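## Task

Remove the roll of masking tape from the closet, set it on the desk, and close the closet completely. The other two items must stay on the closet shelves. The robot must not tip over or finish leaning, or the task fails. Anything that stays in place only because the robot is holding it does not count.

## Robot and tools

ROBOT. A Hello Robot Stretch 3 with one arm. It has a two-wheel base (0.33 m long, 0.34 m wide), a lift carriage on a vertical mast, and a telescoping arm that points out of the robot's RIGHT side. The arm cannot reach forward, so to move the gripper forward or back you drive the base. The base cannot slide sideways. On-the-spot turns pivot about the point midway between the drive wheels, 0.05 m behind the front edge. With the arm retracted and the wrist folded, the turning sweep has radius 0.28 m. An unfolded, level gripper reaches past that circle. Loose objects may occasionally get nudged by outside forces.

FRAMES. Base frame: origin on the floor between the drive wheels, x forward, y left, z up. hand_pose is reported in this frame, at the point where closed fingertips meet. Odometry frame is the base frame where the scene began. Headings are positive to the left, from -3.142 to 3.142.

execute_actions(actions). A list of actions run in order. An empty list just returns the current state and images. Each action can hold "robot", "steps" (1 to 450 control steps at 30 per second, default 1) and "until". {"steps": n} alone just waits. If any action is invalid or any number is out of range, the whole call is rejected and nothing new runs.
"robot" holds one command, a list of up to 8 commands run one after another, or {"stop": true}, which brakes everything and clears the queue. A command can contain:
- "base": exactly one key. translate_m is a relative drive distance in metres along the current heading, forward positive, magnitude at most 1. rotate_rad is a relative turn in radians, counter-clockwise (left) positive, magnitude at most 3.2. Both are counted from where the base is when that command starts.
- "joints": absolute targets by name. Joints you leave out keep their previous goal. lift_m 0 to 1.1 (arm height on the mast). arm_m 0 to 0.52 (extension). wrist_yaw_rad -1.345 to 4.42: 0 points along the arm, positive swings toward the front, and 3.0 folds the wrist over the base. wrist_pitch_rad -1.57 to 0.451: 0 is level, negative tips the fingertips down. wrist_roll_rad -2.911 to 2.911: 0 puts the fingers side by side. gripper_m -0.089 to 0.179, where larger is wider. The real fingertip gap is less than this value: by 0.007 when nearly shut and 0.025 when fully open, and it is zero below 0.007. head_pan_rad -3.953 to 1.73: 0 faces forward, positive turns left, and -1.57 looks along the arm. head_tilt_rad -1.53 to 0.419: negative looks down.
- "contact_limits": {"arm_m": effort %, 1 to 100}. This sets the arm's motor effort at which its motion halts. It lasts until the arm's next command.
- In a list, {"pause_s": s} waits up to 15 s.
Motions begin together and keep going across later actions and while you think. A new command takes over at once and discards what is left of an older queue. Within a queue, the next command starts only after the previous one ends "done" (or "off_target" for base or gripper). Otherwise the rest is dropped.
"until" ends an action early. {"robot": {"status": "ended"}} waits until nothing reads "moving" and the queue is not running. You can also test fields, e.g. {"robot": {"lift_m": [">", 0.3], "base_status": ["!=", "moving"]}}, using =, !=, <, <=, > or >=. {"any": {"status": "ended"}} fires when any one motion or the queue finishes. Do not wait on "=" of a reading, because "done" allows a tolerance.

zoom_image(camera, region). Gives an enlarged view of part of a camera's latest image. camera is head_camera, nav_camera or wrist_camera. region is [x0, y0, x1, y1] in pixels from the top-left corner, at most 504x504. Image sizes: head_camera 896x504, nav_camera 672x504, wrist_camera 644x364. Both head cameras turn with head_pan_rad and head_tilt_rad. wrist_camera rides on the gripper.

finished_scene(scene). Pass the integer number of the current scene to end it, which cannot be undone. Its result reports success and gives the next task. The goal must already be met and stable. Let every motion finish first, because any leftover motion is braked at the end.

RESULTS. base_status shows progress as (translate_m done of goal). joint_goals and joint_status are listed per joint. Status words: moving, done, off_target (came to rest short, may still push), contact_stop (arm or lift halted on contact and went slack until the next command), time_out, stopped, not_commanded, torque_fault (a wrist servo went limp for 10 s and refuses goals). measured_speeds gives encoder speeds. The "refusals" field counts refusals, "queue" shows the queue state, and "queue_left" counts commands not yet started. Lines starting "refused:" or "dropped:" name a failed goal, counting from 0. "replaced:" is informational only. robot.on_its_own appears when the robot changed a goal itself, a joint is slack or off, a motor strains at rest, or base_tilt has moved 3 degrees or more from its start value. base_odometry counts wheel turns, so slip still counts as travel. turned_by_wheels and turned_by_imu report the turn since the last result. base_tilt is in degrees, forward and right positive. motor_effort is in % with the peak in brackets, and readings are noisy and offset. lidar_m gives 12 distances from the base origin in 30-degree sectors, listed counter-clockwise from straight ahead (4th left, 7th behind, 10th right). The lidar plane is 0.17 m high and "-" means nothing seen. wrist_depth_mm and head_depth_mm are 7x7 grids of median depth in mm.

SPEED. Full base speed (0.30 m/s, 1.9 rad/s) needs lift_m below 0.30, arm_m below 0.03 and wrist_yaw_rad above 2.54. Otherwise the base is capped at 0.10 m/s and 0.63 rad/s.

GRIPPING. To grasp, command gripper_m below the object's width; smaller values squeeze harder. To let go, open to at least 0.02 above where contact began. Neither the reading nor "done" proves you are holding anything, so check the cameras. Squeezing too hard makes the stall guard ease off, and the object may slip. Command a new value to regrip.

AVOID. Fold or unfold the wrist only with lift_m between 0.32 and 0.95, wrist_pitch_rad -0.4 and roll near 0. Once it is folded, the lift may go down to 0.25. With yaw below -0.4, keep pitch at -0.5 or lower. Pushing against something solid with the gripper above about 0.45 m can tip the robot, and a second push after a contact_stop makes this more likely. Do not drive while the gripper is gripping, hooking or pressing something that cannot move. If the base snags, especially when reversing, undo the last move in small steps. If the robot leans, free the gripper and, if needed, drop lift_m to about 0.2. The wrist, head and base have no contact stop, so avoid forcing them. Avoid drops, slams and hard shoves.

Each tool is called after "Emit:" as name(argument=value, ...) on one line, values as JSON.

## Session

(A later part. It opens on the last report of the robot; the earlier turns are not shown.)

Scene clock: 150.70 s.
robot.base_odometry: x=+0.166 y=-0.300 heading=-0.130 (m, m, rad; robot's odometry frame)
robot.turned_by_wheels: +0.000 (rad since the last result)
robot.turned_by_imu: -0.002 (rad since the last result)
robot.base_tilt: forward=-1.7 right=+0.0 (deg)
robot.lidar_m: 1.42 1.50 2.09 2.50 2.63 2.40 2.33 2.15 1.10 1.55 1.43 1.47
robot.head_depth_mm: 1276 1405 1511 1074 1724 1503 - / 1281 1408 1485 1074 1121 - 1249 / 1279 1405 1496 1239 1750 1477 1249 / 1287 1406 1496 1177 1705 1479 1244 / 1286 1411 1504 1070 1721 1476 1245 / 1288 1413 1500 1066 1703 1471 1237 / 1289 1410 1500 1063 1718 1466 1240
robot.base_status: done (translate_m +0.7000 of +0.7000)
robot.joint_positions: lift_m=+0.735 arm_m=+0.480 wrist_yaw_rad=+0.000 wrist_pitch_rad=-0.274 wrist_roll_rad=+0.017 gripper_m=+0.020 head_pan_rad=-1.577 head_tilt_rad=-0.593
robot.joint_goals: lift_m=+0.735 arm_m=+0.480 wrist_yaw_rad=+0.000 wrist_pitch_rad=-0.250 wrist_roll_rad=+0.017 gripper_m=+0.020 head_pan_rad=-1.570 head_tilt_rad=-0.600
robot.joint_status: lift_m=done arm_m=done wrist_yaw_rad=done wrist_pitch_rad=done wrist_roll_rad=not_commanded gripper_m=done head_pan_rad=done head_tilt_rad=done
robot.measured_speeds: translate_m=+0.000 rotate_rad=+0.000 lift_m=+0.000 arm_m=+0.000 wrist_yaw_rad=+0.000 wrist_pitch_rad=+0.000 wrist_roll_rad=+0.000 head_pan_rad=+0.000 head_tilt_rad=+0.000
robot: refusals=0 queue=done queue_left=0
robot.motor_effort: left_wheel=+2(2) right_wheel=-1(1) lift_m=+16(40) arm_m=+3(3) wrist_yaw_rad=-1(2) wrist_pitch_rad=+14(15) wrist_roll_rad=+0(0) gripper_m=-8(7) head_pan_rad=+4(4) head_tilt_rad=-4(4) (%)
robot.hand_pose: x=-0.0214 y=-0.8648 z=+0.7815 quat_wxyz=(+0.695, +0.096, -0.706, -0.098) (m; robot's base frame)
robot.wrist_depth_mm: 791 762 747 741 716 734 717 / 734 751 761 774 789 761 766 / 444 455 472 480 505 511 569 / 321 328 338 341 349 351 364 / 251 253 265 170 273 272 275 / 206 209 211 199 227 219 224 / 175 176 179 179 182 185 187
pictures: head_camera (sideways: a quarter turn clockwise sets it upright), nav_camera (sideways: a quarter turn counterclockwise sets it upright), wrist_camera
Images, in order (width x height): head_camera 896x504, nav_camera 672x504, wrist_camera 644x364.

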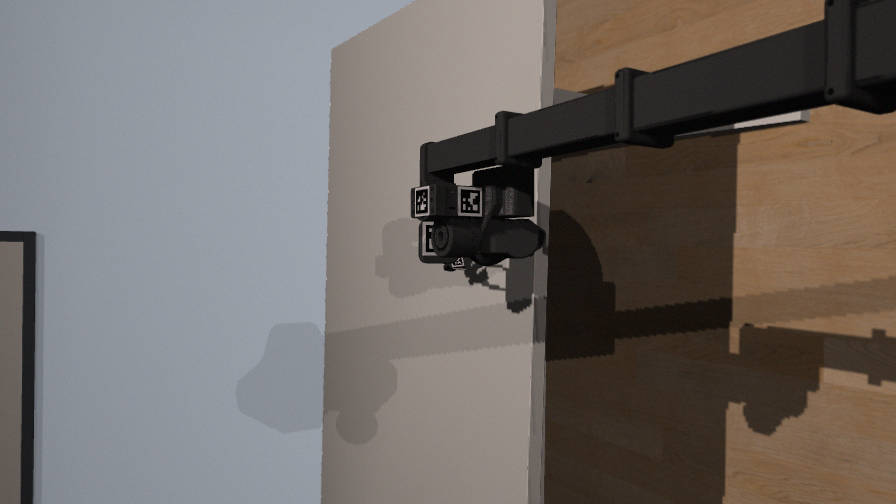

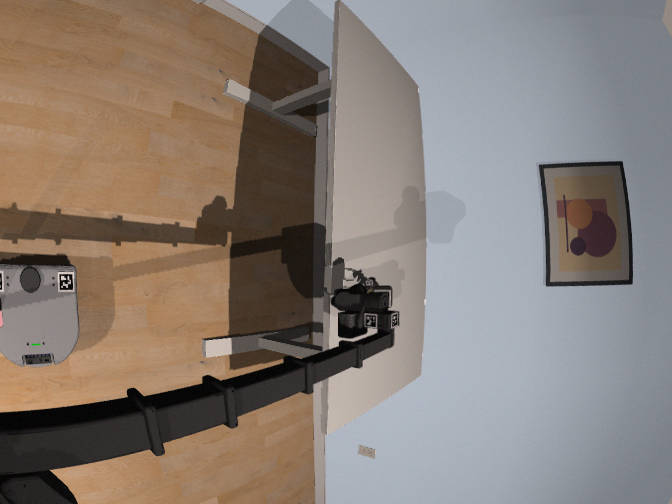

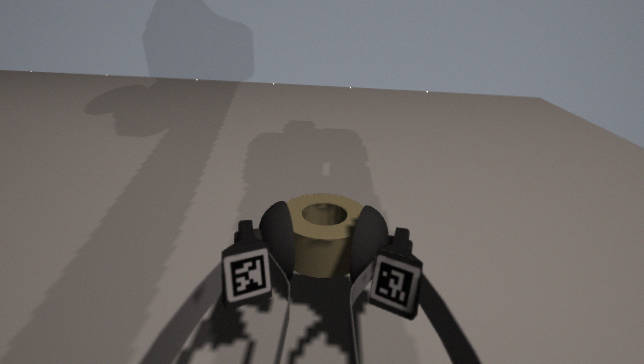

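Emit:
execute_actions(actions=[{"robot":[{"joints":{"lift_m":0.708}},{"joints":{"gripper_m":0.12}},{"joints":{"lift_m":0.8}},{"joints":{"arm_m":0.0,"gripper_m":0.0}}],"steps":450,"until":{"robot":{"status":"ended"}}}])

Scene clock: 159.67 s.
robot.base_odometry: x=+0.166 y=-0.300 heading=-0.130 (m, m, rad; robot's odometry frame)
robot.turned_by_wheels: +0.000 (rad since the last result)
robot.turned_by_imu: -0.002 (rad since the last result)
robot.base_tilt: forward=-1.7 right=+0.0 (deg)
robot.lidar_m: 1.42 1.50 2.09 2.50 2.63 2.39 2.33 2.15 1.10 1.55 1.43 1.47
robot.head_depth_mm: 1278 1407 1512 1075 1722 1482 1277 / 1281 1410 1494 1074 1437 1477 1275 / 1281 1414 1495 1076 1720 1519 1257 / 1282 1412 1497 1066 1707 1523 - / 1289 1407 1491 1067 1720 1484 1241 / 1289 1420 1505 1066 1704 1477 1240 / 1282 1419 1505 1061 1699 1477 1244
robot.base_status: done (translate_m +0.7000 of +0.7000)
robot.joint_positions: lift_m=+0.800 arm_m=+0.001 wrist_yaw_rad=+0.000 wrist_pitch_rad=-0.272 wrist_roll_rad=+0.017 gripper_m=+0.000 head_pan_rad=-1.577 head_tilt_rad=-0.593
robot.joint_goals: lift_m=+0.800 arm_m=+0.000 wrist_yaw_rad=+0.000 wrist_pitch_rad=-0.250 wrist_roll_rad=+0.017 gripper_m=+0.000 head_pan_rad=-1.570 head_tilt_rad=-0.600
robot.joint_status: lift_m=done arm_m=done wrist_yaw_rad=done wrist_pitch_rad=done wrist_roll_rad=not_commanded gripper_m=done head_pan_rad=done head_tilt_rad=done
robot.measured_speeds: translate_m=+0.000 rotate_rad=+0.000 lift_m=+0.000 arm_m=+0.000 wrist_yaw_rad=+0.000 wrist_pitch_rad=+0.000 wrist_roll_rad=+0.000 head_pan_rad=+0.000 head_tilt_rad=+0.000
robot: refusals=0 queue=done queue_left=0
robot.motor_effort: left_wheel=+3(3) right_wheel=-1(2) lift_m=+38(38) arm_m=-2(5) wrist_yaw_rad=+1(1) wrist_pitch_rad=+13(14) wrist_roll_rad=+0(0) gripper_m=-3(82) head_pan_rad=+3(4) head_tilt_rad=-4(4) (%)
robot.hand_pose: x=-0.0214 y=-0.3865 z=+0.8461 quat_wxyz=(+0.695, +0.095, -0.706, -0.097) (m; robot's base frame)
robot.wrist_depth_mm: - - - - - - - / - - - - - - - / 649 667 652 672 721 737 - / - - - - 560 544 - / - - - - - - - / - - - - - - - / - - - - - - -
pictures: head_camera (sideways: a quarter turn clockwise sets it upright), nav_camera (sideways: a quarter turn counterclockwise sets it upright), wrist_camera
Images, in order (width x height): head_camera 896x504, nav_camera 672x504, wrist_camera 644x364.

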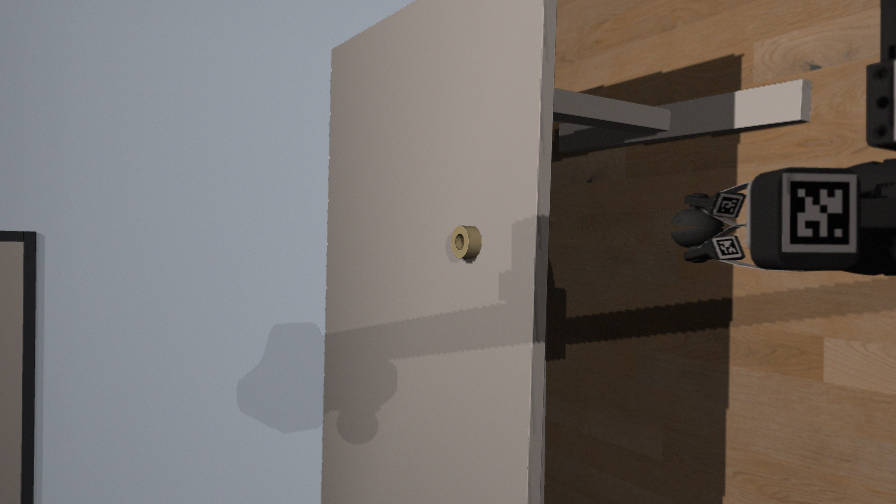

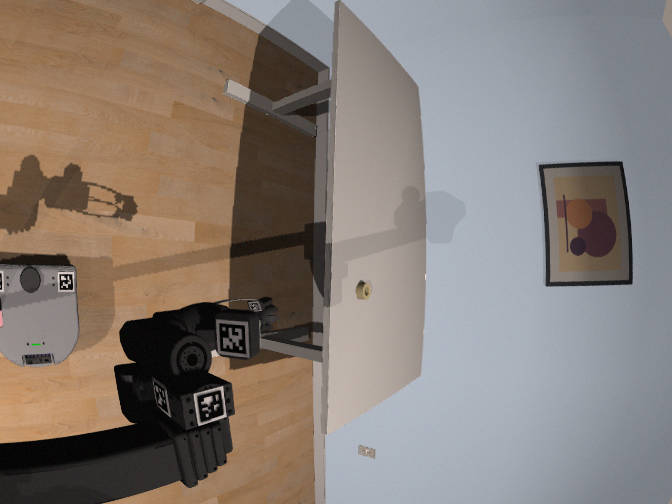

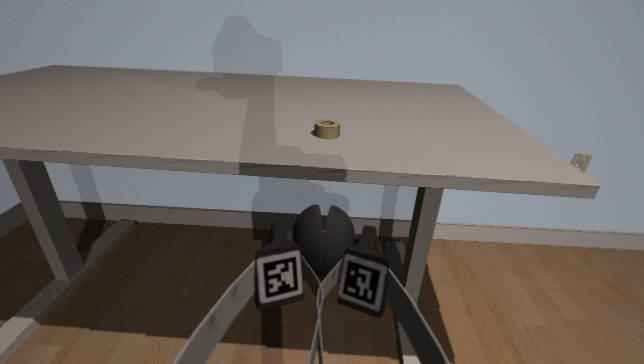

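Emit:
execute_actions(actions=[{"robot":[{"joints":{"wrist_pitch_rad":-0.4,"wrist_yaw_rad":3.0,"head_tilt_rad":-0.2}},{"joints":{"lift_m":0.27},"base":{"rotate_rad":1.782}},{"base":{"translate_m":0.9}},{"base":{"translate_m":0.89}},{"base":{"rotate_rad":1.36}},{"joints":{"lift_m":0.6}},{"joints":{"lift_m":0.935,"wrist_yaw_rad":0.0}},{"joints":{"wrist_pitch_rad":0.0,"arm_m":0.15}}],"steps":450,"until":{"robot":{"status":"ended"}}},{"steps":450,"until":{"robot":{"status":"ended"}}}])

Scene clock: 189.87 s.
robot.base_odometry: x=+0.021 y=+1.484 heading=+3.012 (m, m, rad; robot's odometry frame)
robot.turned_by_wheels: +3.142 (rad since the last result)
robot.turned_by_imu: +3.128 (rad since the last result)
robot.base_tilt: forward=-1.5 right=-0.1 (deg)
robot.lidar_m: 1.92 2.00 2.76 2.80 2.56 1.90 1.84 1.03 0.79 0.76 0.88 1.99
robot.head_depth_mm: 657 680 704 729 757 777 - / 658 681 703 731 756 - - / 657 680 704 728 757 - - / 663 686 710 737 767 1425 1252 / 1310 1347 1405 1455 1358 1496 1544 / 1312 1344 1412 1454 1353 1493 1544 / 1317 1344 1408 1448 1353 1488 1525
robot.base_status: done (rotate_rad +1.3599 of +1.3600)
robot.joint_positions: lift_m=+0.935 arm_m=+0.150 wrist_yaw_rad=+0.001 wrist_pitch_rad=-0.024 wrist_roll_rad=+0.017 gripper_m=+0.000 head_pan_rad=-1.577 head_tilt_rad=-0.210
robot.joint_goals: lift_m=+0.935 arm_m=+0.150 wrist_yaw_rad=+0.000 wrist_pitch_rad=+0.000 wrist_roll_rad=+0.017 gripper_m=+0.000 head_pan_rad=-1.570 head_tilt_rad=-0.200
robot.joint_status: lift_m=done arm_m=done wrist_yaw_rad=done wrist_pitch_rad=done wrist_roll_rad=not_commanded gripper_m=done head_pan_rad=done head_tilt_rad=done
robot.measured_speeds: translate_m=+0.000 rotate_rad=+0.000 lift_m=+0.000 arm_m=+0.000 wrist_yaw_rad=+0.000 wrist_pitch_rad=+0.000 wrist_roll_rad=+0.000 head_pan_rad=+0.000 head_tilt_rad=+0.000
robot: refusals=0 queue=done queue_left=0
robot.motor_effort: left_wheel=-4(14) right_wheel=+2(8) lift_m=+38(40) arm_m=+3(8) wrist_yaw_rad=+1(3) wrist_pitch_rad=+14(15) wrist_roll_rad=+0(0) gripper_m=-3(3) head_pan_rad=+3(3) head_tilt_rad=+6(38) (%)
robot.hand_pose: x=-0.0213 y=-0.5502 z=+1.0430 quat_wxyz=(+0.701, +0.009, -0.713, -0.009) (m; robot's base frame)
robot.wrist_depth_mm: 682 968 - 343 340 337 335 / 667 915 - 353 347 344 352 / 686 - - 382 364 362 357 / 713 965 - 391 383 374 372 / 716 923 - - 393 392 389 / 731 - - - 407 409 401 / 739 915 914 435 428 419 418
pictures: head_camera (sideways: a quarter turn clockwise sets it upright), nav_camera (sideways: a quarter turn counterclockwise sets it upright), wrist_camera
Images, in order (width x height): head_camera 896x504, nav_camera 672x504, wrist_camera 644x364.

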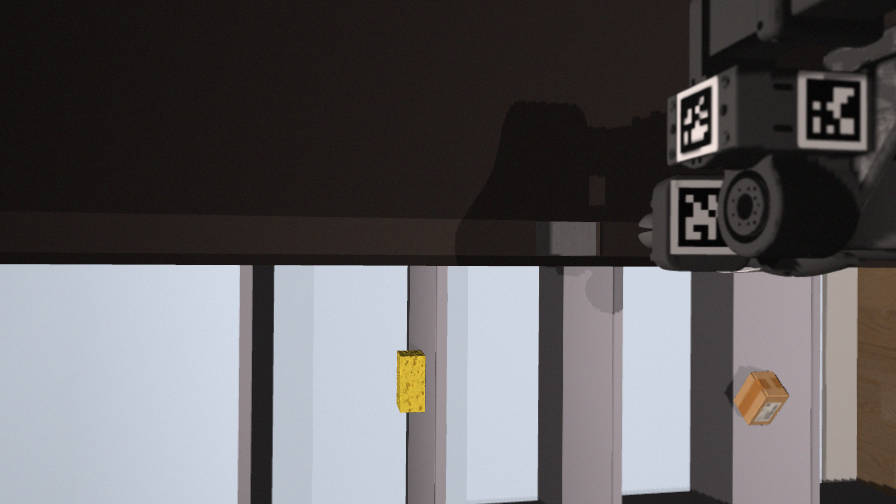

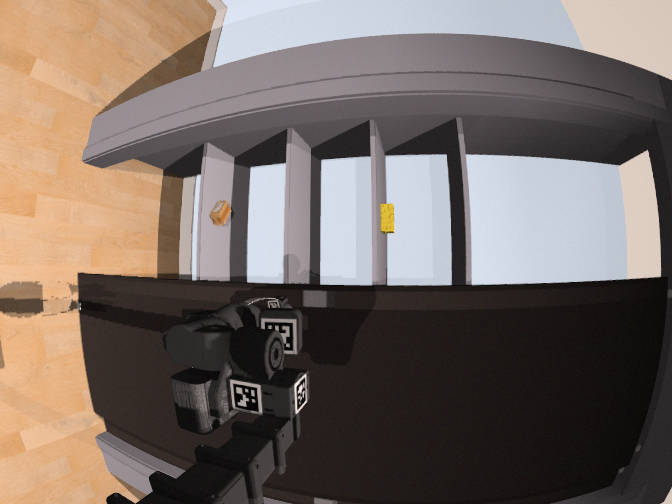

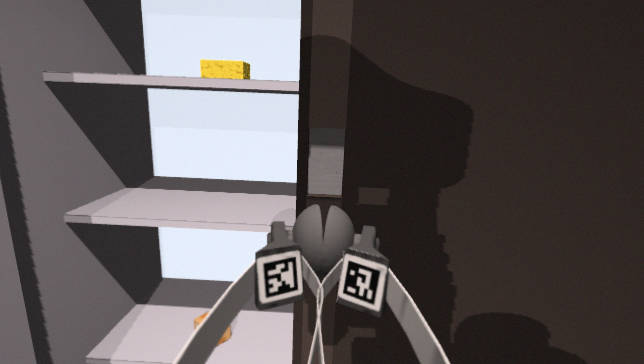

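Aligned.

Emit:
execute_actions(actions=[{"robot":{"joints":{"arm_m":0.4},"contact_limits":{"arm_m":10}},"steps":300,"until":{"robot":{"status":"ended"}}},{"robot":[{"base":{"translate_m":0.09}},{"base":{"translate_m":0.09}},{"base":{"translate_m":0.09}},{"base":{"translate_m":0.09}},{"base":{"translate_m":0.095}}],"steps":450,"until":{"robot":{"status":"ended"}}}])

Scene clock: 203.27 s.
robot.base_odometry: x=-0.430 y=+1.543 heading=+3.012 (m, m, rad; robot's odometry frame)
robot.turned_by_wheels: +0.000 (rad since the last result)
robot.turned_by_imu: -0.006 (rad since the last result)
robot.base_tilt: forward=-1.6 right=+0.0 (deg)
robot.lidar_m: 1.47 1.53 2.11 2.85 3.18 2.38 2.29 1.14 0.79 0.74 0.78 1.52
robot.head_depth_mm: 661 683 706 735 758 - 829 / 662 683 706 732 751 800 819 / 660 683 707 731 748 799 819 / 657 679 703 728 746 789 814 / 638 660 681 708 734 762 793 / 645 667 689 716 741 770 799 / 649 673 1385 1441 1503 1556 1602
robot.base_status: done (translate_m +0.0950 of +0.0950)
robot.joint_positions: lift_m=+0.935 arm_m=+0.358 wrist_yaw_rad=+0.001 wrist_pitch_rad=-0.024 wrist_roll_rad=+0.017 gripper_m=+0.000 head_pan_rad=-1.576 head_tilt_rad=-0.209
robot.joint_goals: lift_m=+0.935 arm_m=+0.358 wrist_yaw_rad=+0.000 wrist_pitch_rad=+0.000 wrist_roll_rad=+0.017 gripper_m=+0.000 head_pan_rad=-1.570 head_tilt_rad=-0.200
robot.joint_status: lift_m=done arm_m=contact_stop wrist_yaw_rad=done wrist_pitch_rad=done wrist_roll_rad=not_commanded gripper_m=done head_pan_rad=done head_tilt_rad=done
robot.measured_speeds: translate_m=+0.000 rotate_rad=+0.000 lift_m=+0.000 arm_m=+0.000 wrist_yaw_rad=+0.000 wrist_pitch_rad=+0.000 wrist_roll_rad=+0.000 head_pan_rad=+0.000 head_tilt_rad=+0.000
robot: refusals=0 queue=done queue_left=0
robot.on_its_own: arm_m is slack since a contact_stop, until your next command for it (your +0.400 is given up)
robot.motor_effort: left_wheel=-1(23) right_wheel=+1(20) lift_m=+37(38) arm_m=+1(9) wrist_yaw_rad=-2(53) wrist_pitch_rad=+14(22) wrist_roll_rad=+0(0) gripper_m=-2(6) head_pan_rad=+3(4) head_tilt_rad=+6(6) (%)
robot.contact_limits: arm_m 10 (drawing in: default 18, maximum 30; extending or still: default 26, maximum 42)
robot.hand_pose: x=-0.0211 y=-0.7590 z=+1.0430 quat_wxyz=(+0.701, +0.009, -0.713, -0.008) (m; robot's base frame)
robot.wrist_depth_mm: 138 125 136 151 151 150 148 / 143 129 141 157 157 155 154 / 149 134 143 163 161 161 160 / 155 140 147 180 168 167 165 / 162 145 150 - 173 174 172 / 168 153 152 - 182 180 179 / 176 159 173 190 189 189 186
pictures: head_camera (sideways: a quarter turn clockwise sets it upright), nav_camera (sideways: a quarter turn counterclockwise sets it upright), wrist_camera
Images, in order (width x height): head_camera 896x504, nav_camera 672x504, wrist_camera 644x364.

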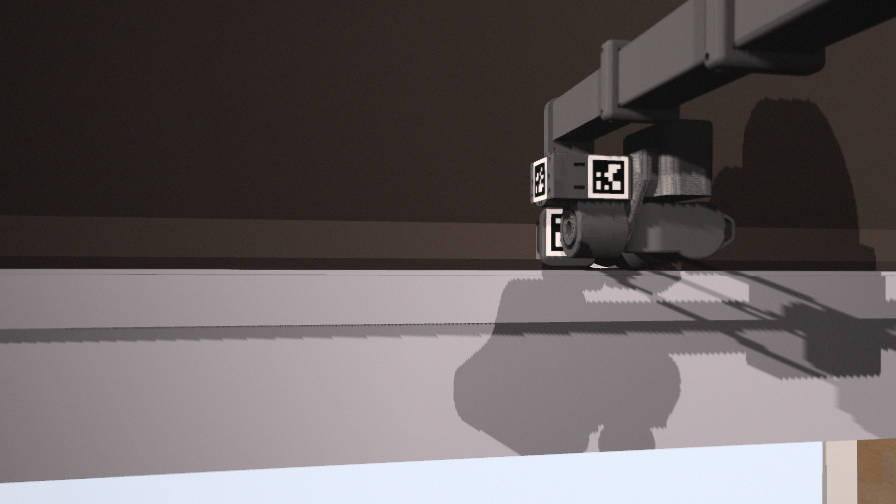

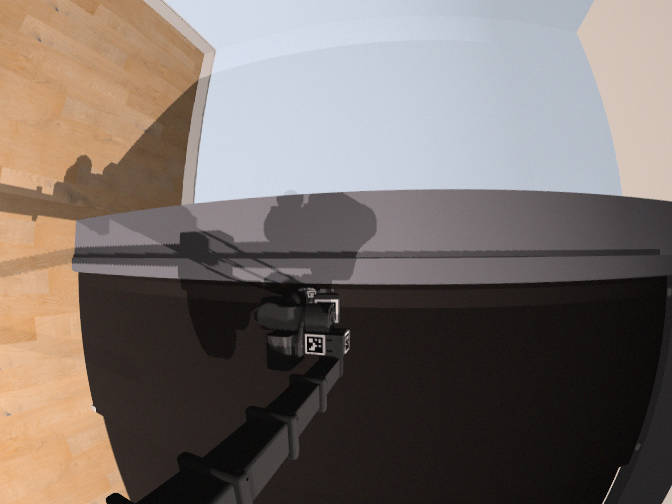

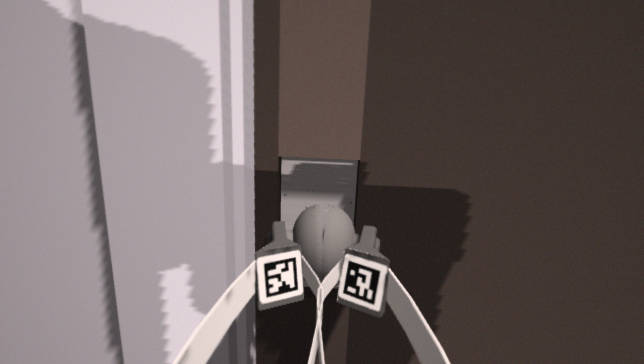

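A little nudge more to be sure, then retract.

Emit:
execute_actions(actions=[{"robot":{"base":{"translate_m":0.02}},"steps":90,"until":{"robot":{"status":"ended"}}},{"robot":{"joints":{"arm_m":0.05,"head_pan_rad":-2.2,"head_tilt_rad":-0.1}},"steps":300,"until":{"robot":{"status":"ended"}}}])

Scene clock: 208.50 s.
robot.base_odometry: x=-0.450 y=+1.545 heading=+3.012 (m, m, rad; robot's odometry frame)
robot.turned_by_wheels: +0.000 (rad since the last result)
robot.turned_by_imu: -0.001 (rad since the last result)
robot.base_tilt: forward=-1.7 right=-0.1 (deg)
robot.lidar_m: 1.45 1.51 2.08 2.86 3.25 2.40 2.31 1.15 0.79 0.74 0.78 1.50
robot.head_depth_mm: 1174 1205 1225 1260 1284 1317 1334 / 1073 1093 1113 1140 1162 1192 1207 / 982 1003 1019 1041 1058 1081 1101 / 858 873 884 900 914 930 952 / 797 808 821 835 849 860 874 / 745 755 766 776 791 801 814 / 700 708 718 727 737 748 757
robot.base_status: done (translate_m +0.0200 of +0.0200)
robot.joint_positions: lift_m=+0.935 arm_m=+0.050 wrist_yaw_rad=+0.000 wrist_pitch_rad=-0.023 wrist_roll_rad=+0.017 gripper_m=+0.000 head_pan_rad=-2.193 head_tilt_rad=-0.112
robot.joint_goals: lift_m=+0.935 arm_m=+0.050 wrist_yaw_rad=+0.000 wrist_pitch_rad=+0.000 wrist_roll_rad=+0.017 gripper_m=+0.000 head_pan_rad=-2.200 head_tilt_rad=-0.100
robot.joint_status: lift_m=done arm_m=done wrist_yaw_rad=done wrist_pitch_rad=done wrist_roll_rad=not_commanded gripper_m=done head_pan_rad=done head_tilt_rad=done
robot.measured_speeds: translate_m=+0.000 rotate_rad=+0.000 lift_m=+0.000 arm_m=+0.000 wrist_yaw_rad=+0.000 wrist_pitch_rad=+0.000 wrist_roll_rad=+0.000 head_pan_rad=+0.000 head_tilt_rad=+0.000
robot: refusals=0 queue=done queue_left=0
robot.motor_effort: left_wheel=-1(13) right_wheel=+1(8) lift_m=+37(37) arm_m=-3(5) wrist_yaw_rad=+1(20) wrist_pitch_rad=+14(14) wrist_roll_rad=+0(0) gripper_m=-3(4) head_pan_rad=-4(42) head_tilt_rad=+8(20) (%)
robot.hand_pose: x=-0.0215 y=-0.4509 z=+1.0432 quat_wxyz=(+0.701, +0.008, -0.713, -0.009) (m; robot's base frame)
robot.wrist_depth_mm: - - 421 431 436 434 425 / - - 443 445 452 448 445 / - - 463 463 469 461 456 / - - 483 476 477 481 483 / - - 485 - 510 505 501 / - - 511 - 532 518 528 / - - 531 543 553 549 542
pictures: head_camera (sideways: a quarter turn clockwise sets it upright), nav_camera (sideways: a quarter turn counterclockwise sets it upright), wrist_camera
Images, in order (width x height): head_camera 896x504, nav_camera 672x504, wrist_camera 644x364.

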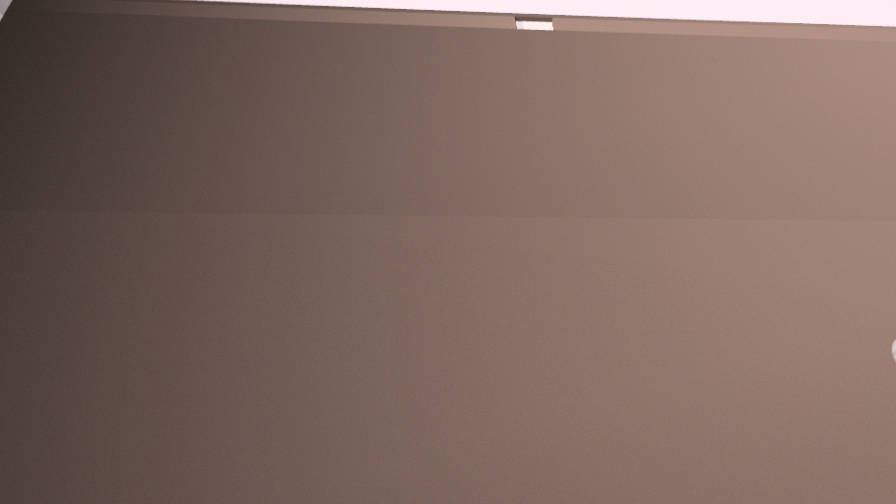

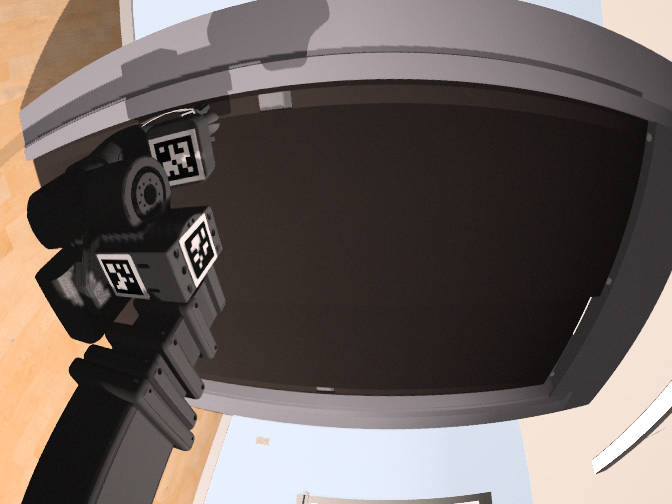

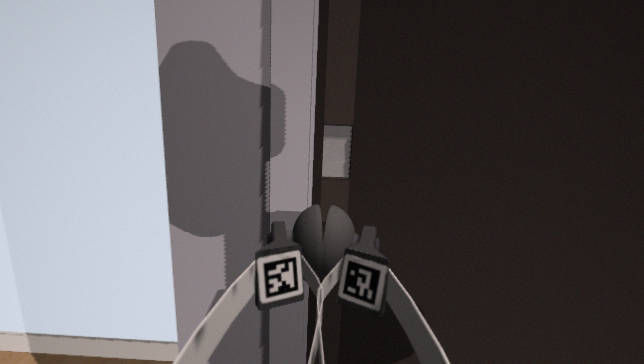

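Emit:
finished_scene(scene=2)

The scene is finished: the task was done.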